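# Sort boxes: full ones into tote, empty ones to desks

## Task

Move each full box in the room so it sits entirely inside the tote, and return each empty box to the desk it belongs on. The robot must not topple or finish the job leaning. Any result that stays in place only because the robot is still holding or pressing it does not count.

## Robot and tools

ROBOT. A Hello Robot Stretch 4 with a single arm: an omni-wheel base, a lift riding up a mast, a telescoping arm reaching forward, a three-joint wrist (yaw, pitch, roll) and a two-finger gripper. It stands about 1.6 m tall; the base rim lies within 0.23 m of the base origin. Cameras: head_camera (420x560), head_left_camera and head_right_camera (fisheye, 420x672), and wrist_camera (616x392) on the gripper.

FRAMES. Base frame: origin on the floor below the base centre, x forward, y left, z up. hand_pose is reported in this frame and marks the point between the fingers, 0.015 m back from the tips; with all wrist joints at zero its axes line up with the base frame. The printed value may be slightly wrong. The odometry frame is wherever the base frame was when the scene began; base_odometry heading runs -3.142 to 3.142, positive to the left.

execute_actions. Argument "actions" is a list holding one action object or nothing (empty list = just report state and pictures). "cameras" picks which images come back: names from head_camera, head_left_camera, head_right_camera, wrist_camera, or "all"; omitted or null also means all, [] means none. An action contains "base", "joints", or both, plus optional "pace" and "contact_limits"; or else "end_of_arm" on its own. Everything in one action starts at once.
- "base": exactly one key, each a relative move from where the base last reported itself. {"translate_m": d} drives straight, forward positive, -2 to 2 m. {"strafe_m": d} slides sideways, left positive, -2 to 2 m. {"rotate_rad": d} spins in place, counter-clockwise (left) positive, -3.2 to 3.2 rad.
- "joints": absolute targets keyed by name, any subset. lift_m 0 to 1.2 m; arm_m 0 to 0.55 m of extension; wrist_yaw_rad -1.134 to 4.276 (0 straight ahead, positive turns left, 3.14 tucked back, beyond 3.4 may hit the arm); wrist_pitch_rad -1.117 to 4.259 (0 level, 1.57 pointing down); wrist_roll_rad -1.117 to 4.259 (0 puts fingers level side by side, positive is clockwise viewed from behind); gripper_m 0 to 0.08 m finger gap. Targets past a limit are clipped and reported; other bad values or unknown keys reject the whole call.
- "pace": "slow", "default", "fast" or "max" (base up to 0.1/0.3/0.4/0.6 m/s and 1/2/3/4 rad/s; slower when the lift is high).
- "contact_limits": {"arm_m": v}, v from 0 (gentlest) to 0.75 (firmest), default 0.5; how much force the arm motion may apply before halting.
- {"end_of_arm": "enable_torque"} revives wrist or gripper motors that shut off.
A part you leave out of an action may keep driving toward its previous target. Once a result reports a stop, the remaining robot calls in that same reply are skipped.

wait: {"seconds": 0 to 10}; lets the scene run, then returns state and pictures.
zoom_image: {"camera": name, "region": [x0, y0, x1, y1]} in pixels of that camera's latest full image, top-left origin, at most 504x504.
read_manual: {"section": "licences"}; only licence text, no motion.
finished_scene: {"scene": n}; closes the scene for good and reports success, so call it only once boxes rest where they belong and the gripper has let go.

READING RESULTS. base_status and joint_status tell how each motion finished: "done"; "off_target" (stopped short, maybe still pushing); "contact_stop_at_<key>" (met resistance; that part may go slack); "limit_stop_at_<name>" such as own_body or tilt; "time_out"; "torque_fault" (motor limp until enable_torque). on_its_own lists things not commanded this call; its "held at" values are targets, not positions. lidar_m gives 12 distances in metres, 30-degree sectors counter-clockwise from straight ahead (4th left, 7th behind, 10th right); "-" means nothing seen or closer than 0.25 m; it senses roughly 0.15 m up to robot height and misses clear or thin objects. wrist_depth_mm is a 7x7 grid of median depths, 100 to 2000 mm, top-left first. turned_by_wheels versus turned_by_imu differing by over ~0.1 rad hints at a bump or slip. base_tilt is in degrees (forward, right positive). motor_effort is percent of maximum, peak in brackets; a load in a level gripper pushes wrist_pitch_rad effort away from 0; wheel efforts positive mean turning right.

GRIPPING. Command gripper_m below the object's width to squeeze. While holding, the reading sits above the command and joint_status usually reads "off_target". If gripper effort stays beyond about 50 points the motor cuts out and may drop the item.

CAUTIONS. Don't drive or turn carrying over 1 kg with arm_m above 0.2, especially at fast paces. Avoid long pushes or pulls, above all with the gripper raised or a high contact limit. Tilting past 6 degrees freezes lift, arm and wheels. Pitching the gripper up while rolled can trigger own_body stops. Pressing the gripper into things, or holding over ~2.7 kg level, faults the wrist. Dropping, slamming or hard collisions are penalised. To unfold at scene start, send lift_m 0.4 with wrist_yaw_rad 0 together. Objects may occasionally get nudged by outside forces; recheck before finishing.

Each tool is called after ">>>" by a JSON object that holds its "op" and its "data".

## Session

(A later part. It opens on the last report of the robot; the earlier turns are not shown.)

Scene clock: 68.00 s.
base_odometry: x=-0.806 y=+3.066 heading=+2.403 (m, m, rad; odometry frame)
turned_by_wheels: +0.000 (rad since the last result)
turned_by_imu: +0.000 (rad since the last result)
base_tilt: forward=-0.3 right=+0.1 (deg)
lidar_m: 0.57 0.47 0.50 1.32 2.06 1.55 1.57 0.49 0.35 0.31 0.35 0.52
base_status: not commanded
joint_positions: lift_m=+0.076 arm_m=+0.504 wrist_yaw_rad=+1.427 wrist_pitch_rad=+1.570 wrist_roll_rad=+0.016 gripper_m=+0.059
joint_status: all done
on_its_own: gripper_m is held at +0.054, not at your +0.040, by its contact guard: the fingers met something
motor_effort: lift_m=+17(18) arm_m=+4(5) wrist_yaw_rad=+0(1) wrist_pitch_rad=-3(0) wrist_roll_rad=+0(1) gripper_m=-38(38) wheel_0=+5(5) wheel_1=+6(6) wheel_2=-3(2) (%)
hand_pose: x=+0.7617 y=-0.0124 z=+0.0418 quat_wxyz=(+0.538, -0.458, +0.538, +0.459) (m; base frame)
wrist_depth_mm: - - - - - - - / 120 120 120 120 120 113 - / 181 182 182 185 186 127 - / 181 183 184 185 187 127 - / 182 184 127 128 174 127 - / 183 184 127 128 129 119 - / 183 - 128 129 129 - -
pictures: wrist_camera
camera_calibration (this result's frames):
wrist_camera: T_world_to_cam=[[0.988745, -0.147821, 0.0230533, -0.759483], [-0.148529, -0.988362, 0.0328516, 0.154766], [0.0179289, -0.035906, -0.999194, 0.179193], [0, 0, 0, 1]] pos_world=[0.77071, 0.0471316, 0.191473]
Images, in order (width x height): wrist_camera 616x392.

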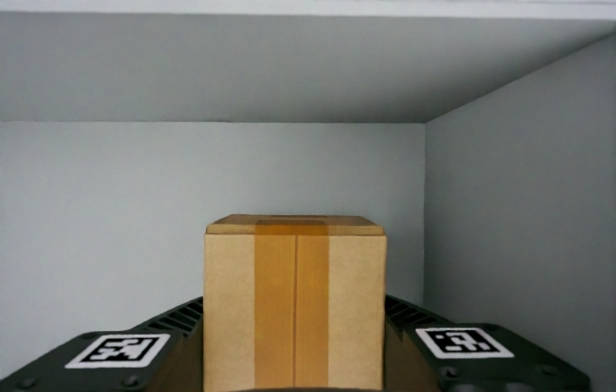

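>>> {"op": "execute_actions", "data": {"actions": [{"joints":{"gripper_m":0.068}}], "cameras": []}}

>>> {"op": "execute_actions", "data": {"actions": [{"joints":{"lift_m":0.3}}], "cameras": ["wrist_camera"]}}

>>> {"op": "execute_actions", "data": {"actions": [{"joints":{"arm_m":0.0,"lift_m":0.5,"gripper_m":0.08}}], "cameras": []}}

>>> {"op": "execute_actions", "data": {"actions": [{"base":{"translate_m":-0.08},"joints":{"lift_m":0.9,"wrist_yaw_rad":0}}], "cameras": ["head_camera","head_left_camera"]}}

Scene clock: 70.83 s.
base_odometry: x=-0.806 y=+3.066 heading=+2.403 (m, m, rad; odometry frame)
turned_by_wheels: +0.000 (rad since the last result)
turned_by_imu: +0.000 (rad since the last result)
base_tilt: forward=-0.3 right=+0.1 (deg)
lidar_m: 0.54 0.47 0.51 1.33 2.06 1.53 1.58 0.49 0.35 0.32 0.34 0.51
base_status: not commanded
joint_positions: lift_m=+0.076 arm_m=+0.504 wrist_yaw_rad=+1.427 wrist_pitch_rad=+1.570 wrist_roll_rad=+0.016 gripper_m=+0.067
joint_status: all done
motor_effort: lift_m=+18(18) arm_m=+4(4) wrist_yaw_rad=+0(2) wrist_pitch_rad=+2(1) wrist_roll_rad=+0(0) gripper_m=+5(33) wheel_0=+5(5) wheel_1=+6(6) wheel_2=-3(2) (%)
hand_pose: x=+0.7617 y=-0.0124 z=+0.0418 quat_wxyz=(+0.538, -0.458, +0.538, +0.459) (m; base frame)
wrist_depth_mm: - - - - - - - / 119 120 119 119 119 113 - / 181 182 183 185 186 136 - / 182 183 183 185 186 135 - / 182 183 135 135 186 136 - / 183 184 135 136 137 127 - / 183 101 136 137 134 - -
pictures: none
No camera images: the call's "cameras" was empty. Leave "cameras" out to get every camera's image.

Scene clock: 72.83 s.
base_odometry: x=-0.806 y=+3.066 heading=+2.403 (m, m, rad; odometry frame)
turned_by_wheels: +0.000 (rad since the last result)
turned_by_imu: +0.000 (rad since the last result)
base_tilt: forward=-0.3 right=+0.1 (deg)
lidar_m: 0.54 0.46 0.49 1.33 2.07 1.55 1.58 0.48 0.35 0.33 0.34 0.53
base_status: not commanded
joint_positions: lift_m=+0.300 arm_m=+0.504 wrist_yaw_rad=+1.427 wrist_pitch_rad=+1.570 wrist_roll_rad=+0.016 gripper_m=+0.068
joint_status: all done
motor_effort: lift_m=+24(25) arm_m=+4(5) wrist_yaw_rad=-1(0) wrist_pitch_rad=-1(2) wrist_roll_rad=-1(0) gripper_m=+3(4) wheel_0=+5(5) wheel_1=+6(6) wheel_2=-3(3) (%)
hand_pose: x=+0.7617 y=-0.0124 z=+0.2653 quat_wxyz=(+0.538, -0.458, +0.538, +0.459) (m; base frame)
wrist_depth_mm: 402 402 407 413 413 415 415 / 402 404 407 410 413 415 418 / 287 340 338 338 413 418 418 / 317 407 407 410 413 421 421 / 317 407 410 362 413 421 427 / 317 407 410 410 296 424 427 / 289 101 296 306 140 - 427
pictures: wrist_camera
camera_calibration (this result's frames):
wrist_camera: T_world_to_cam=[[0.988747, -0.147813, 0.0230533, -0.764639], [-0.148521, -0.988363, 0.0328516, 0.147419], [0.0179292, -0.0359059, -0.999194, 0.402502], [0, 0, 0, 1]] pos_world=[0.770712, 0.0471322, 0.414962]
Images, in order (width x height): wrist_camera 616x392.

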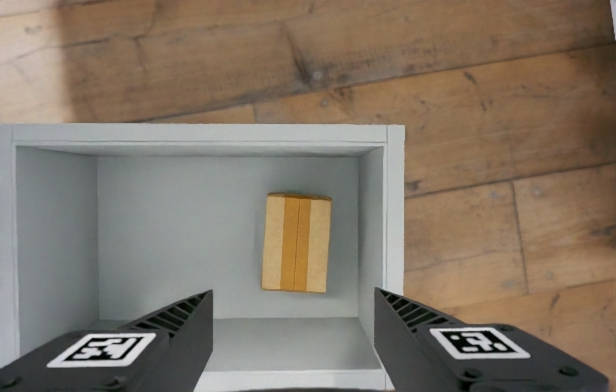

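Scene clock: 75.37 s.
base_odometry: x=-0.806 y=+3.066 heading=+2.403 (m, m, rad; odometry frame)
turned_by_wheels: +0.000 (rad since the last result)
turned_by_imu: +0.000 (rad since the last result)
base_tilt: forward=-0.3 right=+0.2 (deg)
lidar_m: 0.53 0.44 0.47 1.33 2.05 1.53 1.57 0.48 0.36 0.32 0.34 0.53
base_status: not commanded
joint_positions: lift_m=+0.500 arm_m=+0.001 wrist_yaw_rad=+1.427 wrist_pitch_rad=+1.570 wrist_roll_rad=+0.016 gripper_m=+0.080
joint_status: all done
motor_effort: lift_m=+24(25) arm_m=-5(5) wrist_yaw_rad=-1(0) wrist_pitch_rad=+1(1) wrist_roll_rad=+0(1) gripper_m=+2(1) wheel_0=+5(5) wheel_1=+6(6) wheel_2=-2(3) (%)
hand_pose: x=+0.2583 y=-0.0124 z=+0.4653 quat_wxyz=(+0.538, -0.458, +0.538, +0.459) (m; base frame)
wrist_depth_mm: 597 609 609 615 621 621 627 / 392 603 609 615 621 627 627 / 392 397 615 615 621 615 627 / 394 397 415 621 627 615 627 / 394 397 402 627 627 627 640 / 399 397 402 627 627 634 640 / - 114 627 627 627 - -
pictures: none
No camera images: the call's "cameras" was empty. Leave "cameras" out to get every camera's image.

Scene clock: 77.97 s.
base_odometry: x=-0.747 y=+3.013 heading=+2.402 (m, m, rad; odometry frame)
turned_by_wheels: +0.000 (rad since the last result)
turned_by_imu: -0.001 (rad since the last result)
base_tilt: forward=-0.3 right=+0.1 (deg)
lidar_m: 0.64 0.51 0.59 1.67 1.97 1.47 1.61 0.48 0.35 0.31 0.34 0.53
base_status: done
joint_positions: lift_m=+0.900 arm_m=+0.001 wrist_yaw_rad=+0.000 wrist_pitch_rad=+1.570 wrist_roll_rad=+0.016 gripper_m=+0.080
joint_status: all done
motor_effort: lift_m=+24(26) arm_m=-4(5) wrist_yaw_rad=-1(6) wrist_pitch_rad=+2(1) wrist_roll_rad=-1(0) gripper_m=+2(3) wheel_0=-5(10) wheel_1=-4(10) wheel_2=+3(13) (%)
hand_pose: x=+0.1718 y=-0.0874 z=+0.8653 quat_wxyz=(+0.707, +0.006, +0.707, -0.006) (m; base frame)
wrist_depth_mm: 991 1008 1008 1025 1025 591 421 / 1008 1008 1008 1025 1042 597 424 / 1008 1008 1008 1025 1042 591 424 / 1008 1008 1008 1025 1042 603 427 / 1008 1025 798 820 1042 603 430 / 1025 798 798 820 917 535 427 / - 114 820 820 1042 - -
pictures: head_camera, head_left_camera
Images, in order (width x height): head_camera 420x560, head_left_camera 420x672.

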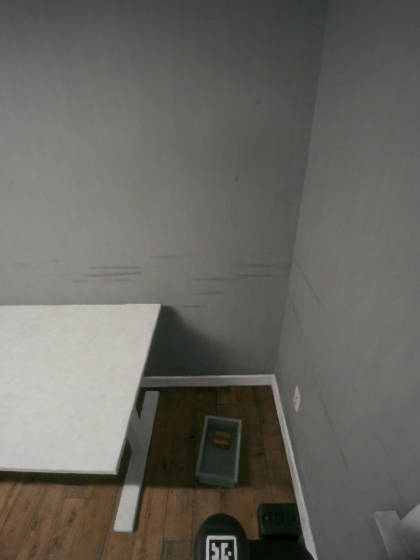

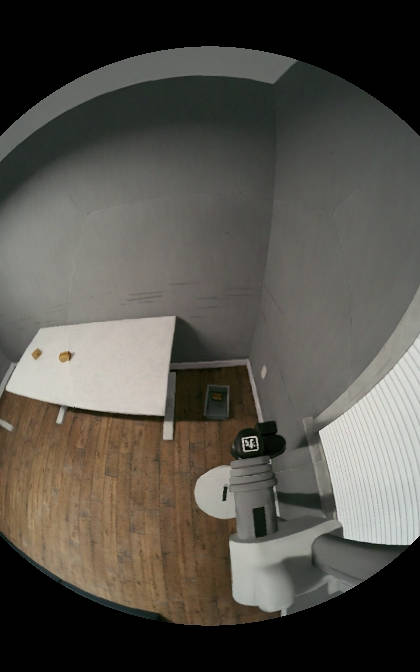

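>>> {"op": "execute_actions", "data": {"actions": [{"base":{"strafe_m":1.17},"joints":{"wrist_yaw_rad":1.4}}], "cameras": ["head_camera"]}}

>>> {"op": "execute_actions", "data": {"actions": [{"joints":{"arm_m":0.5}}], "cameras": ["head_camera","wrist_camera"]}}

Scene clock: 86.03 s.
base_odometry: x=-1.535 y=+2.148 heading=+2.402 (m, m, rad; odometry frame)
turned_by_wheels: +0.000 (rad since the last result)
turned_by_imu: +0.000 (rad since the last result)
base_tilt: forward=-0.3 right=+0.2 (deg)
lidar_m: 0.42 0.42 0.60 1.40 1.45 1.42 1.36 1.43 1.58 1.50 0.60 0.43
base_status: done
joint_positions: lift_m=+0.900 arm_m=+0.001 wrist_yaw_rad=+1.400 wrist_pitch_rad=+1.570 wrist_roll_rad=+0.016 gripper_m=+0.080
joint_status: all done
motor_effort: lift_m=+23(23) arm_m=-4(4) wrist_yaw_rad=+0(6) wrist_pitch_rad=-1(0) wrist_roll_rad=+0(0) gripper_m=+2(2) wheel_0=-5(12) wheel_1=+4(15) wheel_2=+1(1) (%)
hand_pose: x=+0.2578 y=-0.0148 z=+0.8654 quat_wxyz=(+0.545, -0.451, +0.544, +0.451) (m; base frame)
wrist_depth_mm: 1008 1008 1008 1008 1025 296 297 / 1008 1025 1008 1025 1025 296 298 / 1008 1025 1008 1025 1042 301 298 / 1008 798 798 1025 1025 319 301 / 1008 798 809 1042 1042 1042 301 / 1008 621 809 1060 1042 309 304 / - 114 1042 1042 1060 - -
pictures: head_camera
Images, in order (width x height): head_camera 420x560.

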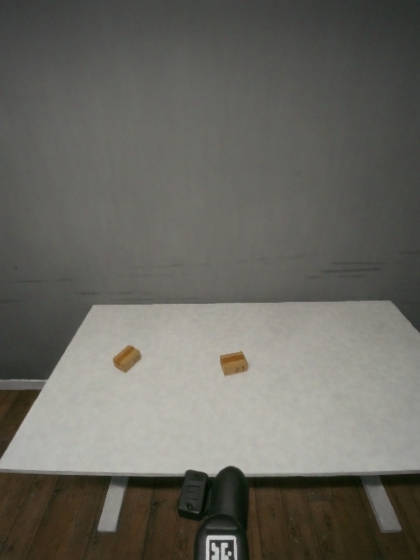

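Scene clock: 88.57 s.
base_odometry: x=-1.535 y=+2.148 heading=+2.402 (m, m, rad; odometry frame)
turned_by_wheels: +0.000 (rad since the last result)
turned_by_imu: +0.000 (rad since the last result)
base_tilt: forward=-0.3 right=+0.1 (deg)
lidar_m: 0.40 0.43 0.60 1.39 1.46 1.43 1.35 1.42 1.58 1.50 0.61 0.44
base_status: not commanded
joint_positions: lift_m=+0.900 arm_m=+0.499 wrist_yaw_rad=+1.400 wrist_pitch_rad=+1.570 wrist_roll_rad=+0.016 gripper_m=+0.080
joint_status: all done
motor_effort: lift_m=+23(23) arm_m=+5(5) wrist_yaw_rad=+1(0) wrist_pitch_rad=+0(1) wrist_roll_rad=+0(0) gripper_m=+2(2) wheel_0=-5(5) wheel_1=+4(4) wheel_2=+0(0) (%)
hand_pose: x=+0.7562 y=-0.0148 z=+0.8654 quat_wxyz=(+0.545, -0.451, +0.544, +0.451) (m; base frame)
wrist_depth_mm: 282 285 287 289 290 291 294 / 285 286 287 289 291 293 294 / 286 287 289 291 293 294 297 / 286 289 290 293 294 296 297 / 287 289 291 293 296 297 300 / 289 290 294 244 245 297 300 / - 114 294 246 246 - -
pictures: head_camera, wrist_camera
camera_calibration (this result's frames):
wrist_camera: T_world_to_cam=[[0.98436, -0.174651, 0.0230534, -0.770552], [-0.175349, -0.983958, 0.0328643, 0.14492], [0.0169438, -0.0363927, -0.999194, 1.00282], [0, 0, 0, 1]] pos_world=[0.766921, 0.0445124, 1.01501]
Images, in order (width x height): head_camera 420x560, wrist_camera 616x392.

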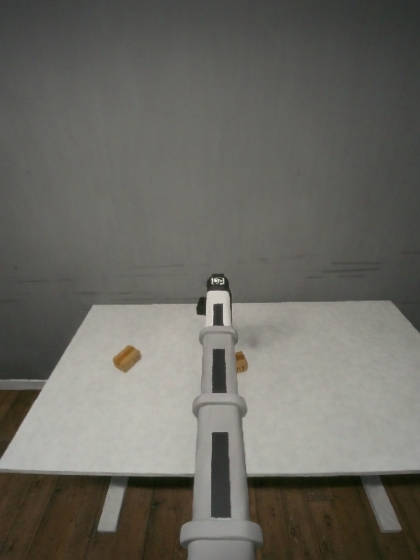

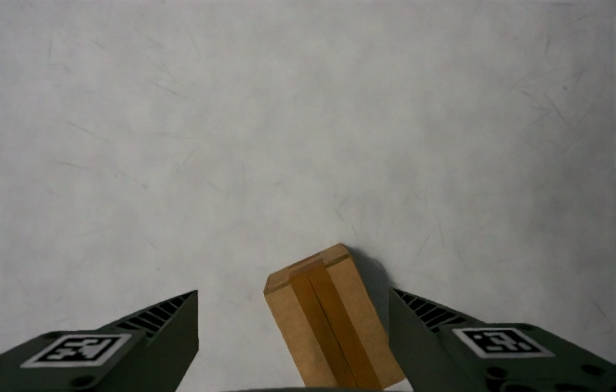

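>>> {"op": "execute_actions", "data": {"actions": [{"base":{"strafe_m":-0.073},"joints":{"arm_m":0.521,"wrist_yaw_rad":1.84,"lift_m":0.845}}], "cameras": ["wrist_camera"]}}

Scene clock: 91.53 s.
base_odometry: x=-1.486 y=+2.202 heading=+2.402 (m, m, rad; odometry frame)
turned_by_wheels: +0.000 (rad since the last result)
turned_by_imu: +0.000 (rad since the last result)
base_tilt: forward=-0.3 right=+0.1 (deg)
lidar_m: 0.40 0.43 0.58 1.47 1.54 1.42 1.37 1.41 1.51 1.43 0.59 0.43
base_status: done
joint_positions: lift_m=+0.845 arm_m=+0.520 wrist_yaw_rad=+1.840 wrist_pitch_rad=+1.570 wrist_roll_rad=+0.016 gripper_m=+0.080
joint_status: all done
motor_effort: lift_m=+19(22) arm_m=+4(6) wrist_yaw_rad=+0(5) wrist_pitch_rad=-2(0) wrist_roll_rad=+0(1) gripper_m=+2(2) wheel_0=+3(12) wheel_1=-4(12) wheel_2=+0(2) (%)
hand_pose: x=+0.7754 y=+0.0234 z=+0.8108 quat_wxyz=(+0.433, -0.559, +0.433, +0.559) (m; base frame)
wrist_depth_mm: 229 231 233 234 236 238 239 / 231 233 234 236 238 238 239 / 231 233 235 236 237 239 241 / 232 234 236 236 238 240 242 / 234 235 236 187 240 241 243 / 234 236 187 188 239 242 244 / - 114 188 189 241 - -
pictures: wrist_camera
camera_calibration (this result's frames):
wrist_camera: T_world_to_cam=[[0.965007, 0.261209, 0.0230533, -0.776614], [0.260407, -0.96494, 0.0328381, -0.150724], [0.0308226, -0.0256857, -0.999195, 0.93828], [0, 0, 0, 1]] pos_world=[0.759768, 0.081519, 0.960377]
Images, in order (width x height): wrist_camera 616x392.

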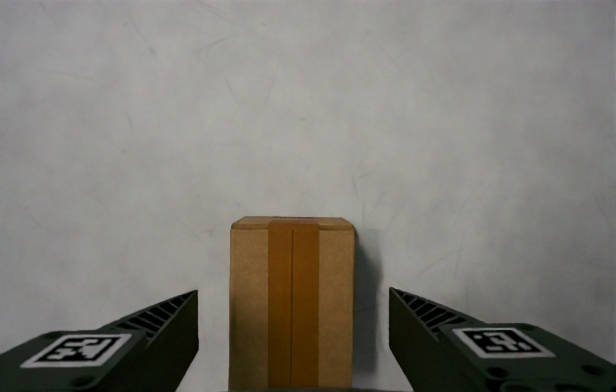

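>>> {"op": "execute_actions", "data": {"actions": [{"joints":{"lift_m":0.785}}], "cameras": []}}

>>> {"op": "execute_actions", "data": {"actions": [{"joints":{"gripper_m":0.04}}], "cameras": []}}

>>> {"op": "execute_actions", "data": {"actions": [{"joints":{"lift_m":0.9,"wrist_pitch_rad":0.0}}], "cameras": ["head_camera"]}}

Scene clock: 94.90 s.
base_odometry: x=-1.486 y=+2.202 heading=+2.402 (m, m, rad; odometry frame)
turned_by_wheels: +0.000 (rad since the last result)
turned_by_imu: +0.000 (rad since the last result)
base_tilt: forward=-0.3 right=+0.1 (deg)
lidar_m: 0.40 0.42 0.58 1.47 1.54 1.44 1.35 1.42 1.50 1.43 0.59 0.42
base_status: not commanded
joint_positions: lift_m=+0.785 arm_m=+0.520 wrist_yaw_rad=+1.840 wrist_pitch_rad=+1.570 wrist_roll_rad=+0.016 gripper_m=+0.080
joint_status: all done
motor_effort: lift_m=+19(21) arm_m=+4(5) wrist_yaw_rad=+0(0) wrist_pitch_rad=-1(0) wrist_roll_rad=-1(1) gripper_m=+2(2) wheel_0=+3(3) wheel_1=-4(3) wheel_2=+1(0) (%)
hand_pose: x=+0.7754 y=+0.0234 z=+0.7508 quat_wxyz=(+0.433, -0.559, +0.433, +0.559) (m; base frame)
wrist_depth_mm: 171 173 174 175 176 177 178 / 172 173 174 176 176 178 179 / 173 174 175 176 177 178 179 / 174 174 176 176 178 179 180 / 174 175 130 128 178 180 180 / 175 175 127 127 140 180 181 / - 115 127 128 128 - -
pictures: none
No camera images: the call's "cameras" was empty. Leave "cameras" out to get every camera's image.

Scene clock: 95.90 s.
base_odometry: x=-1.486 y=+2.202 heading=+2.402 (m, m, rad; odometry frame)
turned_by_wheels: +0.000 (rad since the last result)
turned_by_imu: +0.000 (rad since the last result)
base_tilt: forward=-0.3 right=+0.1 (deg)
lidar_m: 0.41 0.42 0.60 1.46 1.54 1.42 1.36 1.43 1.51 1.42 0.61 0.43
base_status: not commanded
joint_positions: lift_m=+0.785 arm_m=+0.520 wrist_yaw_rad=+1.840 wrist_pitch_rad=+1.570 wrist_roll_rad=+0.016 gripper_m=+0.059
joint_status: gripper_m off_target (ended at +0.059, target +0.040)
on_its_own: gripper_m is held at +0.053, not at your +0.040, by its contact guard: the fingers met something
motor_effort: lift_m=+19(19) arm_m=+4(5) wrist_yaw_rad=-1(1) wrist_pitch_rad=+0(0) wrist_roll_rad=+0(0) gripper_m=-38(36) wheel_0=+3(3) wheel_1=-3(4) wheel_2=+0(1) (%)
hand_pose: x=+0.7754 y=+0.0234 z=+0.7507 quat_wxyz=(+0.433, -0.559, +0.433, +0.559) (m; base frame)
wrist_depth_mm: 171 173 173 175 176 177 178 / 172 173 174 176 177 178 179 / 173 174 175 176 177 178 179 / 173 175 176 177 178 179 180 / 174 175 130 127 178 180 180 / 174 176 127 128 128 180 181 / 175 - 127 128 129 - -
pictures: none
No camera images: the call's "cameras" was empty. Leave "cameras" out to get every camera's image.

Scene clock: 97.43 s.
base_odometry: x=-1.486 y=+2.202 heading=+2.402 (m, m, rad; odometry frame)
turned_by_wheels: +0.000 (rad since the last result)
turned_by_imu: +0.000 (rad since the last result)
base_tilt: forward=-0.2 right=+0.1 (deg)
lidar_m: 0.39 0.41 0.59 1.45 1.53 1.42 1.35 1.42 1.51 1.44 0.59 0.44
base_status: not commanded
joint_positions: lift_m=+0.900 arm_m=+0.520 wrist_yaw_rad=+1.840 wrist_pitch_rad=+0.007 wrist_roll_rad=+0.016 gripper_m=+0.059
joint_status: all done
on_its_own: gripper_m is held at +0.053, not at your +0.040, by its contact guard: the fingers met something
motor_effort: lift_m=+26(28) arm_m=+4(4) wrist_yaw_rad=-1(2) wrist_pitch_rad=-19(24) wrist_roll_rad=+0(1) gripper_m=-38(38) wheel_0=+2(3) wheel_1=-4(3) wheel_2=+0(0) (%)
hand_pose: x=+0.7189 y=+0.2283 z=+1.0764 quat_wxyz=(+0.606, +0.002, +0.008, +0.796) (m; base frame)
wrist_depth_mm: - - - - - - 1060 / - - - - - - 1078 / - - - - - - 1078 / - - - - - - 1078 / - - 131 127 - - 1078 / - - 127 127 129 1863 1078 / - - 127 128 128 - 960
pictures: head_camera
Images, in order (width x height): head_camera 420x560.

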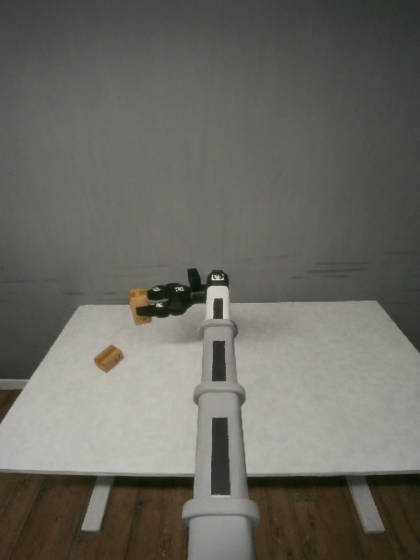

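>>> {"op": "execute_actions", "data": {"actions": [{"joints":{"arm_m":0.0,"wrist_pitch_rad":1.57,"wrist_yaw_rad":1.427}}], "cameras": []}}

>>> {"op": "execute_actions", "data": {"actions": [{"base":{"strafe_m":-1.085},"joints":{"lift_m":0.35}}], "cameras": []}}

>>> {"op": "execute_actions", "data": {"actions": [{"base":{"translate_m":0.08},"joints":{"arm_m":0.422,"lift_m":0.3}}], "cameras": ["wrist_camera"]}}

Scene clock: 102.13 s.
base_odometry: x=-1.486 y=+2.202 heading=+2.402 (m, m, rad; odometry frame)
turned_by_wheels: +0.000 (rad since the last result)
turned_by_imu: +0.000 (rad since the last result)
base_tilt: forward=-0.3 right=+0.0 (deg)
lidar_m: 0.41 0.43 0.60 1.47 1.54 1.43 1.35 1.42 1.51 1.44 0.59 0.43
base_status: not commanded
joint_positions: lift_m=+0.900 arm_m=+0.001 wrist_yaw_rad=+1.427 wrist_pitch_rad=+1.570 wrist_roll_rad=+0.016 gripper_m=+0.059
joint_status: all done
on_its_own: gripper_m is held at +0.053, not at your +0.040, by its contact guard: the fingers met something
motor_effort: lift_m=+25(26) arm_m=-5(5) wrist_yaw_rad=-1(9) wrist_pitch_rad=+0(18) wrist_roll_rad=+0(1) gripper_m=-38(38) wheel_0=+3(2) wheel_1=-3(4) wheel_2=+0(0) (%)
hand_pose: x=+0.2583 y=-0.0123 z=+0.8652 quat_wxyz=(+0.539, -0.458, +0.538, +0.459) (m; base frame)
wrist_depth_mm: 1008 1008 1008 1008 1025 294 296 / 991 1008 1025 1025 1025 297 297 / 991 1008 1008 1025 1025 307 298 / 1008 798 809 1025 1042 322 300 / 1008 798 131 127 1042 1042 300 / 1008 778 127 127 128 1060 301 / 433 - 127 128 128 - 303
pictures: none
No camera images: the call's "cameras" was empty. Leave "cameras" out to get every camera's image.

Scene clock: 107.07 s.
base_odometry: x=-0.755 y=+3.004 heading=+2.402 (m, m, rad; odometry frame)
turned_by_wheels: +0.000 (rad since the last result)
turned_by_imu: +0.001 (rad since the last result)
base_tilt: forward=-0.2 right=+0.3 (deg)
lidar_m: 0.61 0.51 0.59 1.67 1.96 1.45 1.65 0.50 0.36 0.33 0.36 0.55
base_status: done
joint_positions: lift_m=+0.350 arm_m=+0.001 wrist_yaw_rad=+1.427 wrist_pitch_rad=+1.570 wrist_roll_rad=+0.016 gripper_m=+0.059
joint_status: all done
on_its_own: gripper_m is held at +0.053, not at your +0.040, by its contact guard: the fingers met something
motor_effort: lift_m=+21(24) arm_m=-4(4) wrist_yaw_rad=-1(1) wrist_pitch_rad=+1(2) wrist_roll_rad=+0(1) gripper_m=-38(38) wheel_0=+3(13) wheel_1=-4(12) wheel_2=+0(1) (%)
hand_pose: x=+0.2582 y=-0.0124 z=+0.3156 quat_wxyz=(+0.539, -0.458, +0.538, +0.459) (m; base frame)
wrist_depth_mm: 452 459 459 459 462 466 469 / 247 455 459 459 466 469 469 / 244 253 462 462 466 469 477 / 245 249 368 469 473 473 473 / 245 248 130 128 473 477 477 / 247 247 127 128 129 477 480 / 246 - 127 128 128 - 484
pictures: none
No camera images: the call's "cameras" was empty. Leave "cameras" out to get every camera's image.

Scene clock: 109.40 s.
base_odometry: x=-0.814 y=+3.057 heading=+2.403 (m, m, rad; odometry frame)
turned_by_wheels: +0.001 (rad since the last result)
turned_by_imu: +0.001 (rad since the last result)
base_tilt: forward=-0.2 right=+0.2 (deg)
lidar_m: 0.53 0.44 0.49 1.35 2.07 1.55 1.65 0.51 0.36 0.31 0.35 0.55
base_status: done
joint_positions: lift_m=+0.300 arm_m=+0.421 wrist_yaw_rad=+1.427 wrist_pitch_rad=+1.570 wrist_roll_rad=+0.016 gripper_m=+0.059
joint_status: all done
on_its_own: gripper_m is held at +0.053, not at your +0.040, by its contact guard: the fingers met something
motor_effort: lift_m=+20(19) arm_m=+5(6) wrist_yaw_rad=+0(1) wrist_pitch_rad=+1(2) wrist_roll_rad=+0(1) gripper_m=-38(38) wheel_0=+4(10) wheel_1=+6(9) wheel_2=-2(12) (%)
hand_pose: x=+0.6786 y=-0.0124 z=+0.2656 quat_wxyz=(+0.539, -0.458, +0.538, +0.459) (m; base frame)
wrist_depth_mm: 402 402 404 407 407 413 415 / 402 404 404 410 413 413 415 / 404 332 330 330 329 314 418 / 404 336 407 410 410 336 421 / 404 338 131 127 362 336 421 / 407 309 127 127 128 314 424 / 410 - 127 128 128 - 424
pictures: wrist_camera
camera_calibration (this result's frames):
wrist_camera: T_world_to_cam=[[0.988732, -0.147911, 0.0230523, -0.682536], [-0.148615, -0.988357, 0.0326303, 0.135237], [0.0179575, -0.0356885, -0.999202, 0.404254], [0, 0, 0, 1]] pos_world=[0.687684, 0.0471351, 0.415252]
Images, in order (width x height): wrist_camera 616x392.

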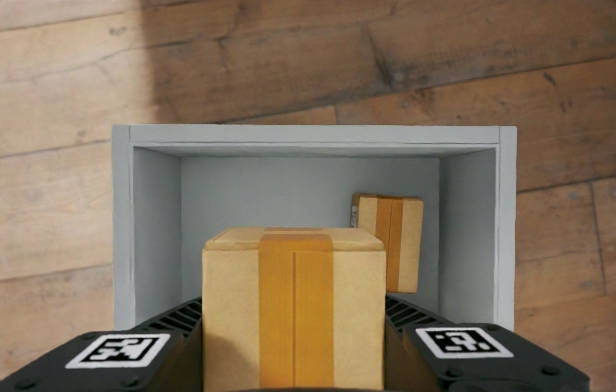

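>>> {"op": "execute_actions", "data": {"actions": [{"joints":{"lift_m":0.14}}], "cameras": []}}

>>> {"op": "execute_actions", "data": {"actions": [{"joints":{"lift_m":0.077},"pace":"slow"}], "cameras": ["wrist_camera"]}}

>>> {"op": "execute_actions", "data": {"actions": [{"joints":{"gripper_m":0.066}}], "cameras": []}}

>>> {"op": "execute_actions", "data": {"actions": [{"joints":{"arm_m":0.447},"pace":"slow","contact_limits":{"arm_m":0.3}}], "cameras": ["wrist_camera"]}}

Scene clock: 114.23 s.
base_odometry: x=-0.814 y=+3.057 heading=+2.403 (m, m, rad; odometry frame)
turned_by_wheels: +0.000 (rad since the last result)
turned_by_imu: +0.000 (rad since the last result)
base_tilt: forward=-0.4 right=+0.2 (deg)
lidar_m: 0.53 0.43 0.47 1.34 2.07 1.54 1.62 0.50 0.36 0.33 0.34 0.54
base_status: not commanded
joint_positions: lift_m=+0.140 arm_m=+0.421 wrist_yaw_rad=+1.427 wrist_pitch_rad=+1.570 wrist_roll_rad=+0.016 gripper_m=+0.059
joint_status: all done
on_its_own: gripper_m is held at +0.053, not at your +0.040, by its contact guard: the fingers met something
motor_effort: lift_m=+21(21) arm_m=+5(5) wrist_yaw_rad=-1(0) wrist_pitch_rad=-1(0) wrist_roll_rad=+0(0) gripper_m=-38(37) wheel_0=+4(4) wheel_1=+5(6) wheel_2=-2(2) (%)
hand_pose: x=+0.6786 y=-0.0124 z=+0.1056 quat_wxyz=(+0.539, -0.458, +0.538, +0.459) (m; base frame)
wrist_depth_mm: 244 245 247 248 249 250 253 / 127 128 128 129 130 131 132 / 177 244 246 247 249 248 213 / 186 245 247 248 249 250 229 / 186 246 131 127 200 201 229 / 185 247 127 128 128 202 229 / 168 - 127 128 128 - -
pictures: none
No camera images: the call's "cameras" was empty. Leave "cameras" out to get every camera's image.

Scene clock: 115.63 s.
base_odometry: x=-0.814 y=+3.057 heading=+2.403 (m, m, rad; odometry frame)
turned_by_wheels: +0.000 (rad since the last result)
turned_by_imu: +0.000 (rad since the last result)
base_tilt: forward=-0.3 right=+0.0 (deg)
lidar_m: 0.55 0.43 0.49 1.34 2.04 1.55 1.64 0.50 0.35 0.32 0.35 0.55
base_status: not commanded
joint_positions: lift_m=+0.077 arm_m=+0.421 wrist_yaw_rad=+1.427 wrist_pitch_rad=+1.570 wrist_roll_rad=+0.016 gripper_m=+0.059
joint_status: all done
on_its_own: gripper_m is held at +0.053, not at your +0.040, by its contact guard: the fingers met something
motor_effort: lift_m=+20(18) arm_m=+5(5) wrist_yaw_rad=+0(0) wrist_pitch_rad=+0(2) wrist_roll_rad=+0(0) gripper_m=-39(38) wheel_0=+4(4) wheel_1=+6(6) wheel_2=-3(2) (%)
hand_pose: x=+0.6786 y=-0.0124 z=+0.0426 quat_wxyz=(+0.539, -0.458, +0.538, +0.459) (m; base frame)
wrist_depth_mm: - - - - - - - / 125 125 124 125 124 124 - / 177 181 183 183 185 186 187 / 181 182 183 185 185 186 187 / 182 182 130 127 175 137 137 / 182 183 127 128 129 137 138 / 169 - 127 128 128 - -
pictures: wrist_camera
camera_calibration (this result's frames):
wrist_camera: T_world_to_cam=[[0.988732, -0.147911, 0.0230523, -0.677401], [-0.148615, -0.988357, 0.0326303, 0.142514], [0.0179575, -0.0356885, -0.999202, 0.181444], [0, 0, 0, 1]] pos_world=[0.68769, 0.0471351, 0.192265]
Images, in order (width x height): wrist_camera 616x392.

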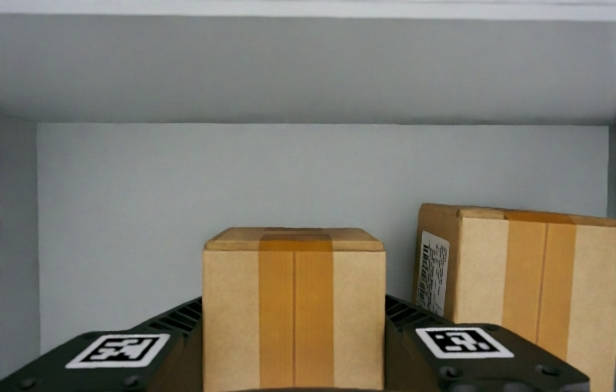

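Scene clock: 116.33 s.
base_odometry: x=-0.814 y=+3.057 heading=+2.403 (m, m, rad; odometry frame)
turned_by_wheels: +0.000 (rad since the last result)
turned_by_imu: +0.000 (rad since the last result)
base_tilt: forward=-0.3 right=+0.0 (deg)
lidar_m: 0.55 0.43 0.48 1.34 2.05 1.55 1.65 0.52 0.37 0.33 0.35 0.54
base_status: not commanded
joint_positions: lift_m=+0.077 arm_m=+0.421 wrist_yaw_rad=+1.427 wrist_pitch_rad=+1.570 wrist_roll_rad=+0.016 gripper_m=+0.066
joint_status: all done
motor_effort: lift_m=+20(20) arm_m=+5(5) wrist_yaw_rad=-1(1) wrist_pitch_rad=+2(1) wrist_roll_rad=+0(0) gripper_m=+3(35) wheel_0=+4(4) wheel_1=+5(6) wheel_2=-3(2) (%)
hand_pose: x=+0.6786 y=-0.0124 z=+0.0426 quat_wxyz=(+0.539, -0.458, +0.538, +0.459) (m; base frame)
wrist_depth_mm: - - - - - - - / 124 124 124 124 124 124 - / 178 183 183 185 187 187 189 / 182 183 185 186 187 188 189 / 183 184 156 136 176 138 138 / 183 185 136 137 137 138 139 / 162 101 136 137 132 - -
pictures: none
No camera images: the call's "cameras" was empty. Leave "cameras" out to get every camera's image.

Scene clock: 117.63 s.
base_odometry: x=-0.814 y=+3.057 heading=+2.403 (m, m, rad; odometry frame)
turned_by_wheels: +0.000 (rad since the last result)
turned_by_imu: +0.000 (rad since the last result)
base_tilt: forward=-0.3 right=+0.1 (deg)
lidar_m: 0.52 0.44 0.47 1.32 2.06 1.54 1.65 0.49 0.36 0.33 0.35 0.53
base_status: not commanded
joint_positions: lift_m=+0.077 arm_m=+0.446 wrist_yaw_rad=+1.427 wrist_pitch_rad=+1.570 wrist_roll_rad=+0.016 gripper_m=+0.066
joint_status: all done
motor_effort: lift_m=+20(20) arm_m=+5(5) wrist_yaw_rad=+0(0) wrist_pitch_rad=+0(2) wrist_roll_rad=+0(1) gripper_m=+2(3) wheel_0=+4(4) wheel_1=+5(6) wheel_2=-2(2) (%)
contact_limits: arm_m 0.3
hand_pose: x=+0.7035 y=-0.0124 z=+0.0426 quat_wxyz=(+0.539, -0.458, +0.538, +0.459) (m; base frame)
wrist_depth_mm: - - - - - - - / 116 116 116 116 116 116 - / 181 182 183 185 186 187 177 / 182 183 185 186 186 188 177 / 182 184 138 136 169 138 138 / 183 184 136 137 138 138 139 / 183 100 136 137 132 - -
pictures: wrist_camera
camera_calibration (this result's frames):
wrist_camera: T_world_to_cam=[[0.988732, -0.147912, 0.0230523, -0.701999], [-0.148617, -0.988356, 0.0326302, 0.146212], [0.0179575, -0.0356884, -0.999202, 0.180997], [0, 0, 0, 1]] pos_world=[0.712568, 0.047135, 0.192265]
Images, in order (width x height): wrist_camera 616x392.

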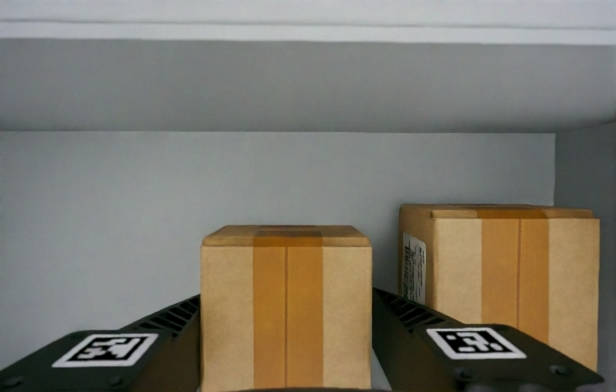

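>>> {"op": "execute_actions", "data": {"actions": [{"joints":{"lift_m":0.3}}], "cameras": ["wrist_camera"]}}

>>> {"op": "execute_actions", "data": {"actions": [{"joints":{"arm_m":0.0,"lift_m":0.5,"gripper_m":0.08}}], "cameras": []}}

>>> {"op": "execute_actions", "data": {"actions": [{"base":{"translate_m":-0.08},"joints":{"lift_m":0.9,"wrist_yaw_rad":1.0}}], "cameras": []}}

>>> {"op": "execute_actions", "data": {"actions": [{"base":{"strafe_m":1.52}}], "cameras": ["head_camera"]}}

Scene clock: 121.47 s.
base_odometry: x=-0.814 y=+3.057 heading=+2.403 (m, m, rad; odometry frame)
turned_by_wheels: +0.000 (rad since the last result)
turned_by_imu: +0.000 (rad since the last result)
base_tilt: forward=-0.2 right=+0.1 (deg)
lidar_m: 0.54 0.44 0.46 1.34 2.05 1.55 1.62 0.52 0.34 0.34 0.36 0.55
base_status: not commanded
joint_positions: lift_m=+0.300 arm_m=+0.446 wrist_yaw_rad=+1.427 wrist_pitch_rad=+1.570 wrist_roll_rad=+0.016 gripper_m=+0.066
joint_status: all done
motor_effort: lift_m=+23(24) arm_m=+5(5) wrist_yaw_rad=+0(0) wrist_pitch_rad=+0(0) wrist_roll_rad=-1(0) gripper_m=+2(2) wheel_0=+4(4) wheel_1=+6(6) wheel_2=-2(2) (%)
hand_pose: x=+0.7036 y=-0.0124 z=+0.2653 quat_wxyz=(+0.539, -0.458, +0.538, +0.459) (m; base frame)
wrist_depth_mm: 402 404 407 407 413 415 418 / 404 404 407 413 413 415 418 / 402 347 407 413 413 415 421 / 402 347 410 410 364 418 424 / 407 345 413 364 364 418 424 / 407 301 413 413 353 325 427 / 407 101 296 315 137 - 427
pictures: wrist_camera
camera_calibration (this result's frames):
wrist_camera: T_world_to_cam=[[0.988732, -0.14791, 0.0230523, -0.707229], [-0.148615, -0.988357, 0.0326304, 0.138958], [0.0179576, -0.0356886, -0.999202, 0.403525], [0, 0, 0, 1]] pos_world=[0.712665, 0.0471352, 0.414972]
Images, in order (width x height): wrist_camera 616x392.

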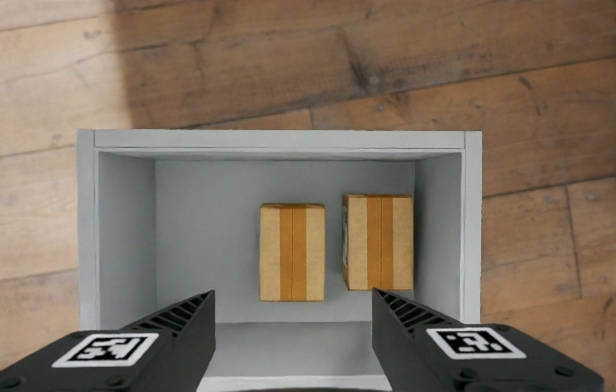

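Scene clock: 123.87 s.
base_odometry: x=-0.814 y=+3.057 heading=+2.403 (m, m, rad; odometry frame)
turned_by_wheels: +0.000 (rad since the last result)
turned_by_imu: +0.000 (rad since the last result)
base_tilt: forward=-0.2 right=+0.1 (deg)
lidar_m: 0.53 0.44 0.50 1.31 2.06 1.54 1.60 0.51 0.36 0.34 0.34 0.53
base_status: not commanded
joint_positions: lift_m=+0.500 arm_m=+0.001 wrist_yaw_rad=+1.427 wrist_pitch_rad=+1.570 wrist_roll_rad=+0.016 gripper_m=+0.080
joint_status: all done
motor_effort: lift_m=+24(27) arm_m=-5(5) wrist_yaw_rad=+0(0) wrist_pitch_rad=+0(1) wrist_roll_rad=+0(0) gripper_m=+2(1) wheel_0=+4(4) wheel_1=+6(6) wheel_2=-2(2) (%)
hand_pose: x=+0.2583 y=-0.0124 z=+0.4653 quat_wxyz=(+0.539, -0.458, +0.538, +0.459) (m; base frame)
wrist_depth_mm: 603 603 603 609 615 621 627 / 392 603 609 615 615 621 621 / 392 394 615 615 615 621 634 / 394 397 413 615 621 621 609 / 394 399 402 621 621 634 634 / 394 397 404 621 627 634 634 / - 114 621 627 621 - -
pictures: none
No camera images: the call's "cameras" was empty. Leave "cameras" out to get every camera's image.

Scene clock: 126.47 s.
base_odometry: x=-0.755 y=+3.004 heading=+2.402 (m, m, rad; odometry frame)
turned_by_wheels: -0.001 (rad since the last result)
turned_by_imu: -0.001 (rad since the last result)
base_tilt: forward=-0.3 right=+0.2 (deg)
lidar_m: 0.63 0.50 0.60 1.66 1.97 1.46 1.60 0.53 0.35 0.32 0.35 0.53
base_status: done
joint_positions: lift_m=+0.900 arm_m=+0.001 wrist_yaw_rad=+1.000 wrist_pitch_rad=+1.570 wrist_roll_rad=+0.016 gripper_m=+0.080
joint_status: all done
motor_effort: lift_m=+24(25) arm_m=-5(5) wrist_yaw_rad=+0(5) wrist_pitch_rad=+0(2) wrist_roll_rad=+0(0) gripper_m=+2(2) wheel_0=-6(10) wheel_1=-5(10) wheel_2=+2(11) (%)
hand_pose: x=+0.2454 y=-0.0471 z=+0.8653 quat_wxyz=(+0.623, -0.334, +0.623, +0.334) (m; base frame)
wrist_depth_mm: 1008 1008 1025 1025 1025 1042 1025 / 991 1025 1025 1025 1025 991 1042 / 1008 991 1008 1025 1025 1025 1042 / 1008 798 809 1025 1042 1060 960 / 1008 809 798 1025 1042 946 750 / 1008 809 809 1042 960 707 609 / - 114 1042 960 691 - -
pictures: none
No camera images: the call's "cameras" was empty. Leave "cameras" out to get every camera's image.

Scene clock: 132.87 s.
base_odometry: x=-1.779 y=+1.881 heading=+2.402 (m, m, rad; odometry frame)
turned_by_wheels: +0.000 (rad since the last result)
turned_by_imu: +0.000 (rad since the last result)
base_tilt: forward=-0.3 right=+0.1 (deg)
lidar_m: 0.42 0.43 1.08 1.03 1.08 1.43 1.37 1.44 1.97 1.86 0.60 0.44
base_status: done
joint_positions: lift_m=+0.900 arm_m=+0.001 wrist_yaw_rad=+1.000 wrist_pitch_rad=+1.570 wrist_roll_rad=+0.016 gripper_m=+0.080
joint_status: not commanded
motor_effort: lift_m=+23(24) arm_m=-5(5) wrist_yaw_rad=-2(2) wrist_pitch_rad=-1(0) wrist_roll_rad=+0(0) gripper_m=+3(3) wheel_0=-5(13) wheel_1=+4(14) wheel_2=+0(3) (%)
hand_pose: x=+0.2454 y=-0.0471 z=+0.8654 quat_wxyz=(+0.624, -0.334, +0.623, +0.334) (m; base frame)
wrist_depth_mm: 1008 1008 1008 1025 991 294 296 / 991 1008 1008 1025 1042 297 300 / 1008 1025 1008 1025 1025 301 300 / 1025 798 798 1042 1042 1060 301 / 1008 798 798 1025 1025 1060 303 / 1008 798 809 1025 1060 1060 1060 / - 114 1025 1042 1042 - -
pictures: head_camera
Images, in order (width x height): head_camera 420x560.

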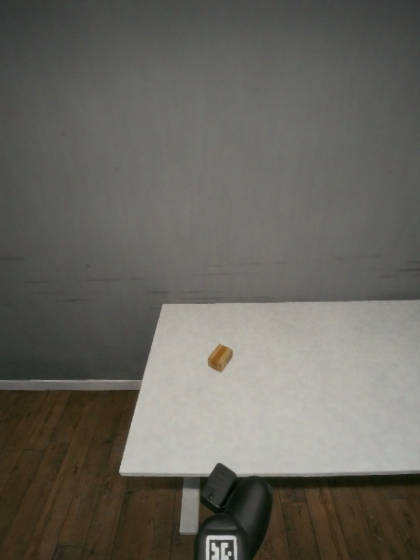

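>>> {"op": "execute_actions", "data": {"actions": [{"base":{"strafe_m":-0.087},"joints":{"wrist_yaw_rad":2.54}}], "cameras": []}}

>>> {"op": "execute_actions", "data": {"actions": [{"base":{"translate_m":0.07},"joints":{"arm_m":0.52},"pace":"slow"}], "cameras": ["head_camera","wrist_camera"]}}

Scene clock: 136.47 s.
base_odometry: x=-1.721 y=+1.945 heading=+2.402 (m, m, rad; odometry frame)
turned_by_wheels: +0.000 (rad since the last result)
turned_by_imu: +0.000 (rad since the last result)
base_tilt: forward=-0.2 right=+0.2 (deg)
lidar_m: 0.42 0.43 1.70 1.10 1.17 1.42 1.35 1.41 1.85 1.79 0.58 0.43
base_status: done
joint_positions: lift_m=+0.900 arm_m=+0.001 wrist_yaw_rad=+2.540 wrist_pitch_rad=+1.570 wrist_roll_rad=+0.016 gripper_m=+0.080
joint_status: all done
motor_effort: lift_m=+23(23) arm_m=-4(5) wrist_yaw_rad=+0(6) wrist_pitch_rad=+0(2) wrist_roll_rad=+0(1) gripper_m=+2(2) wheel_0=+4(10) wheel_1=-3(13) wheel_2=+0(0) (%)
hand_pose: x=+0.2211 y=+0.0722 z=+0.8654 quat_wxyz=(+0.215, -0.673, +0.215, +0.674) (m; base frame)
wrist_depth_mm: 991 1008 1025 1025 1042 1042 1042 / 544 798 798 1025 1042 1025 1042 / 1008 788 798 1025 1042 1042 1042 / 1008 788 798 1025 1060 1042 1042 / 1025 1025 1025 1042 1042 1042 1060 / 1008 1025 1042 1042 1008 1042 1060 / - 114 1025 1042 1042 - -
pictures: none
No camera images: the call's "cameras" was empty. Leave "cameras" out to get every camera's image.

Scene clock: 142.93 s.
base_odometry: x=-1.772 y=+1.992 heading=+2.403 (m, m, rad; odometry frame)
turned_by_wheels: +0.000 (rad since the last result)
turned_by_imu: +0.001 (rad since the last result)
base_tilt: forward=-0.3 right=+0.1 (deg)
lidar_m: 0.34 0.36 0.49 1.12 1.18 1.51 1.42 1.52 1.86 1.79 0.51 0.36
base_status: done
joint_positions: lift_m=+0.900 arm_m=+0.519 wrist_yaw_rad=+2.540 wrist_pitch_rad=+1.570 wrist_roll_rad=+0.016 gripper_m=+0.080
joint_status: all done
motor_effort: lift_m=+23(23) arm_m=+5(5) wrist_yaw_rad=+0(0) wrist_pitch_rad=+0(0) wrist_roll_rad=-1(0) gripper_m=+2(2) wheel_0=+6(8) wheel_1=+6(7) wheel_2=-5(10) (%)
hand_pose: x=+0.7394 y=+0.0722 z=+0.8654 quat_wxyz=(+0.215, -0.673, +0.215, +0.674) (m; base frame)
wrist_depth_mm: 283 286 289 290 291 296 294 / 286 286 289 290 293 294 297 / 286 287 290 291 294 296 298 / 287 289 290 244 296 297 298 / 289 289 291 242 296 298 300 / 289 290 293 244 296 298 301 / - 114 294 296 297 - -
pictures: head_camera, wrist_camera
camera_calibration (this result's frames):
wrist_camera: T_world_to_cam=[[0.569788, 0.821468, 0.0230524, -0.504136], [0.82082, -0.570254, 0.0326393, -0.538749], [0.0399579, 0.000324328, -0.999201, 0.986598], [0, 0, 0, 1]] pos_world=[0.690045, 0.106588, 1.01502]
Images, in order (width x height): head_camera 420x560, wrist_camera 616x392.

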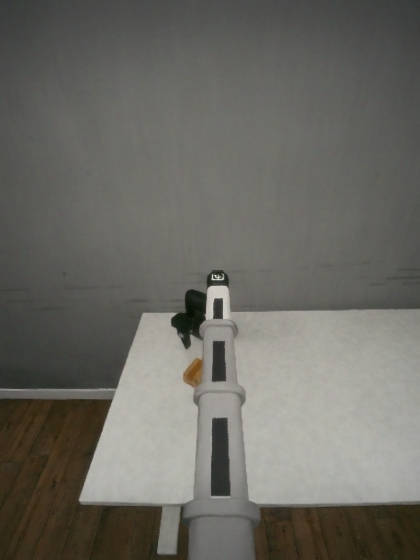

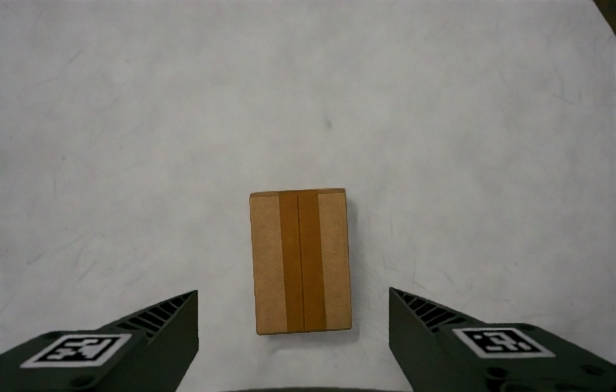

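>>> {"op": "execute_actions", "data": {"actions": [{"joints":{"lift_m":0.845}}], "cameras": ["wrist_camera"]}}

Scene clock: 147.40 s.
base_odometry: x=-1.772 y=+1.992 heading=+2.403 (m, m, rad; odometry frame)
turned_by_wheels: +0.000 (rad since the last result)
turned_by_imu: +0.000 (rad since the last result)
base_tilt: forward=-0.3 right=+0.1 (deg)
lidar_m: 0.33 0.35 0.50 1.12 1.18 1.50 1.42 1.51 1.86 1.78 0.50 0.35
base_status: not commanded
joint_positions: lift_m=+0.845 arm_m=+0.519 wrist_yaw_rad=+2.540 wrist_pitch_rad=+1.570 wrist_roll_rad=+0.016 gripper_m=+0.080
joint_status: all done
motor_effort: lift_m=+19(19) arm_m=+5(5) wrist_yaw_rad=+0(0) wrist_pitch_rad=-1(1) wrist_roll_rad=-1(1) gripper_m=+2(3) wheel_0=+6(6) wheel_1=+6(6) wheel_2=-6(6) (%)
hand_pose: x=+0.7394 y=+0.0722 z=+0.8108 quat_wxyz=(+0.215, -0.673, +0.215, +0.674) (m; base frame)
wrist_depth_mm: 230 232 234 235 236 238 240 / 231 232 235 236 238 239 241 / 232 233 236 236 238 241 242 / 233 235 236 188 239 241 243 / 234 236 236 188 240 241 243 / 235 235 188 189 189 243 244 / - 114 237 189 190 - -
pictures: wrist_camera
camera_calibration (this result's frames):
wrist_camera: T_world_to_cam=[[0.569789, 0.821468, 0.0230524, -0.502881], [0.820819, -0.570255, 0.0326394, -0.536972], [0.039958, 0.00032425, -0.999201, 0.932023], [0, 0, 0, 1]] pos_world=[0.690051, 0.106588, 0.960398]
Images, in order (width x height): wrist_camera 616x392.

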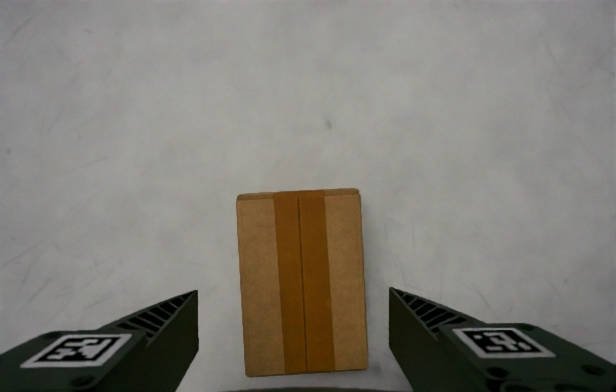

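>>> {"op": "execute_actions", "data": {"actions": [{"joints":{"arm_m":0.510,"lift_m":0.785},"base":{"strafe_m":0.008}}], "cameras": ["wrist_camera"]}}

>>> {"op": "execute_actions", "data": {"actions": [{"joints":{"gripper_m":0.04}}], "cameras": []}}

>>> {"op": "execute_actions", "data": {"actions": [{"joints":{"lift_m":0.9,"wrist_pitch_rad":0}}], "cameras": ["head_camera"]}}

Scene clock: 150.57 s.
base_odometry: x=-1.777 y=+1.986 heading=+2.403 (m, m, rad; odometry frame)
turned_by_wheels: +0.000 (rad since the last result)
turned_by_imu: +0.000 (rad since the last result)
base_tilt: forward=-0.3 right=+0.2 (deg)
lidar_m: 0.34 0.37 0.49 1.10 1.16 1.51 1.43 1.50 1.85 1.78 0.49 0.37
base_status: done
joint_positions: lift_m=+0.785 arm_m=+0.511 wrist_yaw_rad=+2.540 wrist_pitch_rad=+1.570 wrist_roll_rad=+0.016 gripper_m=+0.080
joint_status: all done
motor_effort: lift_m=+19(18) arm_m=-5(5) wrist_yaw_rad=+0(1) wrist_pitch_rad=+2(0) wrist_roll_rad=+0(1) gripper_m=+2(2) wheel_0=-3(11) wheel_1=+5(11) wheel_2=+0(4) (%)
hand_pose: x=+0.7311 y=+0.0722 z=+0.7508 quat_wxyz=(+0.215, -0.673, +0.215, +0.674) (m; base frame)
wrist_depth_mm: 172 174 174 175 177 178 179 / 172 173 175 175 177 178 179 / 174 174 176 177 177 179 180 / 174 175 176 177 179 180 181 / 174 175 128 128 179 180 181 / 174 175 127 128 129 181 181 / - 114 128 128 129 - -
pictures: wrist_camera
camera_calibration (this result's frames):
wrist_camera: T_world_to_cam=[[0.569617, 0.821587, 0.0230525, -0.496631], [0.820937, -0.570084, 0.0326733, -0.528284], [0.0399858, 0.000313392, -0.9992, 0.872377], [0, 0, 0, 1]] pos_world=[0.681695, 0.106586, 0.900389]
Images, in order (width x height): wrist_camera 616x392.

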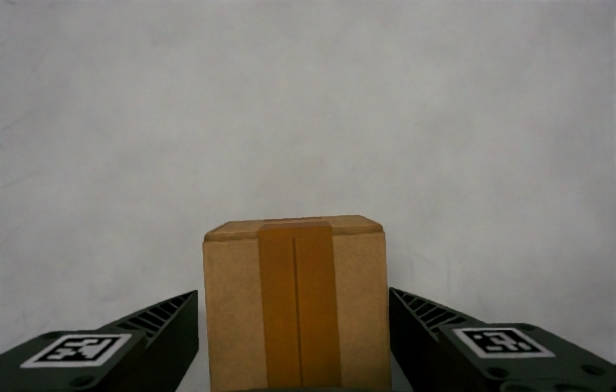

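Scene clock: 151.57 s.
base_odometry: x=-1.777 y=+1.986 heading=+2.403 (m, m, rad; odometry frame)
turned_by_wheels: +0.000 (rad since the last result)
turned_by_imu: +0.000 (rad since the last result)
base_tilt: forward=-0.3 right=+0.1 (deg)
lidar_m: 0.34 0.35 0.49 1.11 1.17 1.50 1.43 1.50 1.88 1.77 0.50 0.35
base_status: not commanded
joint_positions: lift_m=+0.785 arm_m=+0.511 wrist_yaw_rad=+2.540 wrist_pitch_rad=+1.570 wrist_roll_rad=+0.016 gripper_m=+0.059
joint_status: gripper_m off_target (ended at +0.059, target +0.040)
on_its_own: gripper_m is held at +0.054, not at your +0.040, by its contact guard: the fingers met something
motor_effort: lift_m=+18(19) arm_m=-5(5) wrist_yaw_rad=+0(0) wrist_pitch_rad=-2(1) wrist_roll_rad=+0(0) gripper_m=-39(39) wheel_0=-3(3) wheel_1=+5(4) wheel_2=+0(0) (%)
hand_pose: x=+0.7311 y=+0.0722 z=+0.7508 quat_wxyz=(+0.215, -0.673, +0.215, +0.674) (m; base frame)
wrist_depth_mm: 172 173 174 176 177 178 179 / 172 174 175 176 177 178 179 / 173 175 176 177 177 179 180 / 174 175 176 177 178 180 181 / 174 175 127 127 179 180 181 / 175 176 127 128 130 181 182 / 175 - 127 128 129 - -
pictures: none
No camera images: the call's "cameras" was empty. Leave "cameras" out to get every camera's image.

Scene clock: 153.10 s.
base_odometry: x=-1.777 y=+1.986 heading=+2.403 (m, m, rad; odometry frame)
turned_by_wheels: +0.000 (rad since the last result)
turned_by_imu: +0.000 (rad since the last result)
base_tilt: forward=-0.3 right=+0.1 (deg)
lidar_m: 0.33 0.36 0.50 1.11 1.17 1.49 1.44 1.51 1.86 1.80 0.49 0.37
base_status: not commanded
joint_positions: lift_m=+0.900 arm_m=+0.511 wrist_yaw_rad=+2.540 wrist_pitch_rad=+0.006 wrist_roll_rad=+0.016 gripper_m=+0.059
joint_status: all done
on_its_own: gripper_m is held at +0.054, not at your +0.040, by its contact guard: the fingers met something
motor_effort: lift_m=+26(26) arm_m=-4(5) wrist_yaw_rad=+0(3) wrist_pitch_rad=-18(25) wrist_roll_rad=+0(0) gripper_m=-39(38) wheel_0=-3(3) wheel_1=+5(5) wheel_2=+1(0) (%)
hand_pose: x=+0.5558 y=+0.1924 z=+1.0766 quat_wxyz=(+0.296, -0.001, +0.009, +0.955) (m; base frame)
wrist_depth_mm: - - - - - 1921 1618 / - - - - - 1921 1618 / - - - - - 1983 1618 / - - - - - 1983 1661 / - - 127 128 1576 1537 1499 / - - 127 128 130 1983 1618 / - - 127 128 129 - 1576
pictures: head_camera
Images, in order (width x height): head_camera 420x560.

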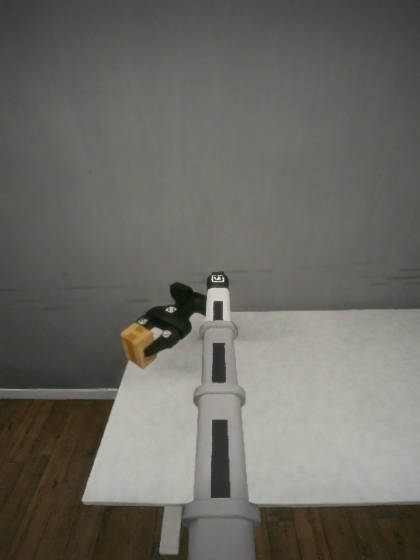

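>>> {"op": "execute_actions", "data": {"actions": [{"joints":{"arm_m":0.0,"wrist_pitch_rad":1.57,"wrist_yaw_rad":-0.143},"base":{"translate_m":-0.07}}], "cameras": []}}

>>> {"op": "execute_actions", "data": {"actions": [{"base":{"strafe_m":-1.354}}], "cameras": ["head_camera","head_right_camera"]}}

Scene clock: 157.13 s.
base_odometry: x=-1.726 y=+1.939 heading=+2.402 (m, m, rad; odometry frame)
turned_by_wheels: -0.001 (rad since the last result)
turned_by_imu: -0.001 (rad since the last result)
base_tilt: forward=-0.3 right=+0.1 (deg)
lidar_m: 0.41 0.41 1.69 1.12 1.15 1.43 1.36 1.43 1.90 1.79 0.61 0.43
base_status: done
joint_positions: lift_m=+0.900 arm_m=+0.001 wrist_yaw_rad=-0.143 wrist_pitch_rad=+1.570 wrist_roll_rad=+0.016 gripper_m=+0.059
joint_status: all done
on_its_own: gripper_m is held at +0.054, not at your +0.040, by its contact guard: the fingers met something
motor_effort: lift_m=+25(25) arm_m=-5(6) wrist_yaw_rad=+0(8) wrist_pitch_rad=+1(15) wrist_roll_rad=+0(0) gripper_m=-39(38) wheel_0=-7(7) wheel_1=-7(10) wheel_2=+3(13) (%)
hand_pose: x=+0.1593 y=-0.0865 z=+0.8652 quat_wxyz=(+0.705, +0.056, +0.705, -0.056) (m; base frame)
wrist_depth_mm: 991 991 1008 1025 1025 1042 1042 / 991 1008 1008 1025 1008 1042 1042 / 1008 1008 1025 1025 1025 1025 1060 / 1008 1025 1025 1025 1042 1042 1060 / 1008 1025 127 128 1042 1042 1060 / 1025 1025 127 128 130 1060 1060 / 1008 - 127 128 129 - 1078
pictures: none
No camera images: the call's "cameras" was empty. Leave "cameras" out to get every camera's image.

Scene clock: 162.97 s.
base_odometry: x=-0.813 y=+2.939 heading=+2.402 (m, m, rad; odometry frame)
turned_by_wheels: +0.000 (rad since the last result)
turned_by_imu: +0.001 (rad since the last result)
base_tilt: forward=-0.3 right=+0.2 (deg)
lidar_m: 0.63 0.46 0.59 1.66 1.94 1.44 1.78 0.65 0.44 0.41 0.43 0.65
base_status: done
joint_positions: lift_m=+0.900 arm_m=+0.001 wrist_yaw_rad=-0.143 wrist_pitch_rad=+1.570 wrist_roll_rad=+0.016 gripper_m=+0.059
joint_status: not commanded
on_its_own: gripper_m is held at +0.054, not at your +0.040, by its contact guard: the fingers met something
motor_effort: lift_m=+25(25) arm_m=-5(5) wrist_yaw_rad=-2(0) wrist_pitch_rad=+0(2) wrist_roll_rad=+0(1) gripper_m=-39(39) wheel_0=+4(12) wheel_1=-4(12) wheel_2=+0(4) (%)
hand_pose: x=+0.1594 y=-0.0865 z=+0.8652 quat_wxyz=(+0.705, +0.056, +0.705, -0.056) (m; base frame)
wrist_depth_mm: 976 991 1008 1025 1025 707 508 / 991 1008 1008 1008 1025 732 525 / 991 1008 1008 1025 1025 768 544 / 991 1008 1025 1042 1042 820 564 / 1025 1025 127 128 1042 854 585 / 1008 1008 127 128 130 831 603 / 1008 - 127 128 129 - 585
pictures: head_camera, head_right_camera
Images, in order (width x height): head_camera 420x560, head_right_camera 420x672.

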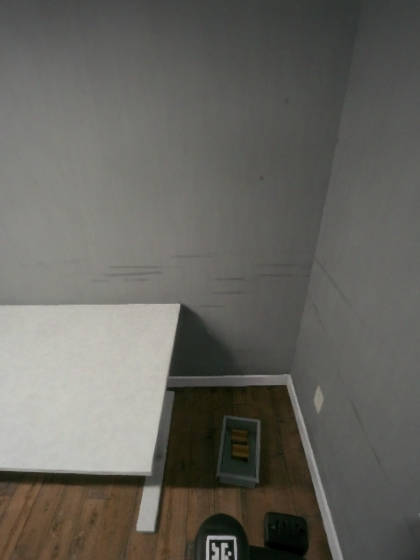

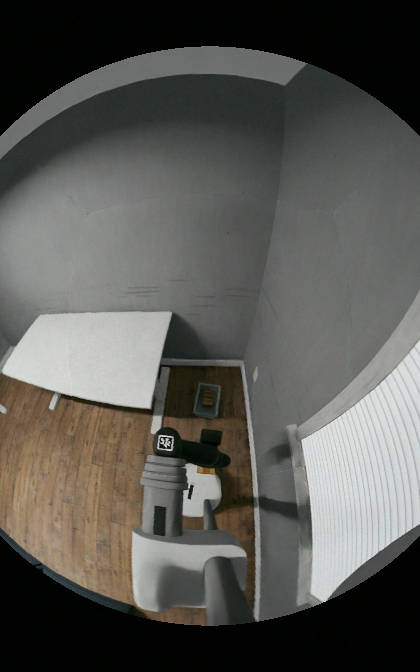

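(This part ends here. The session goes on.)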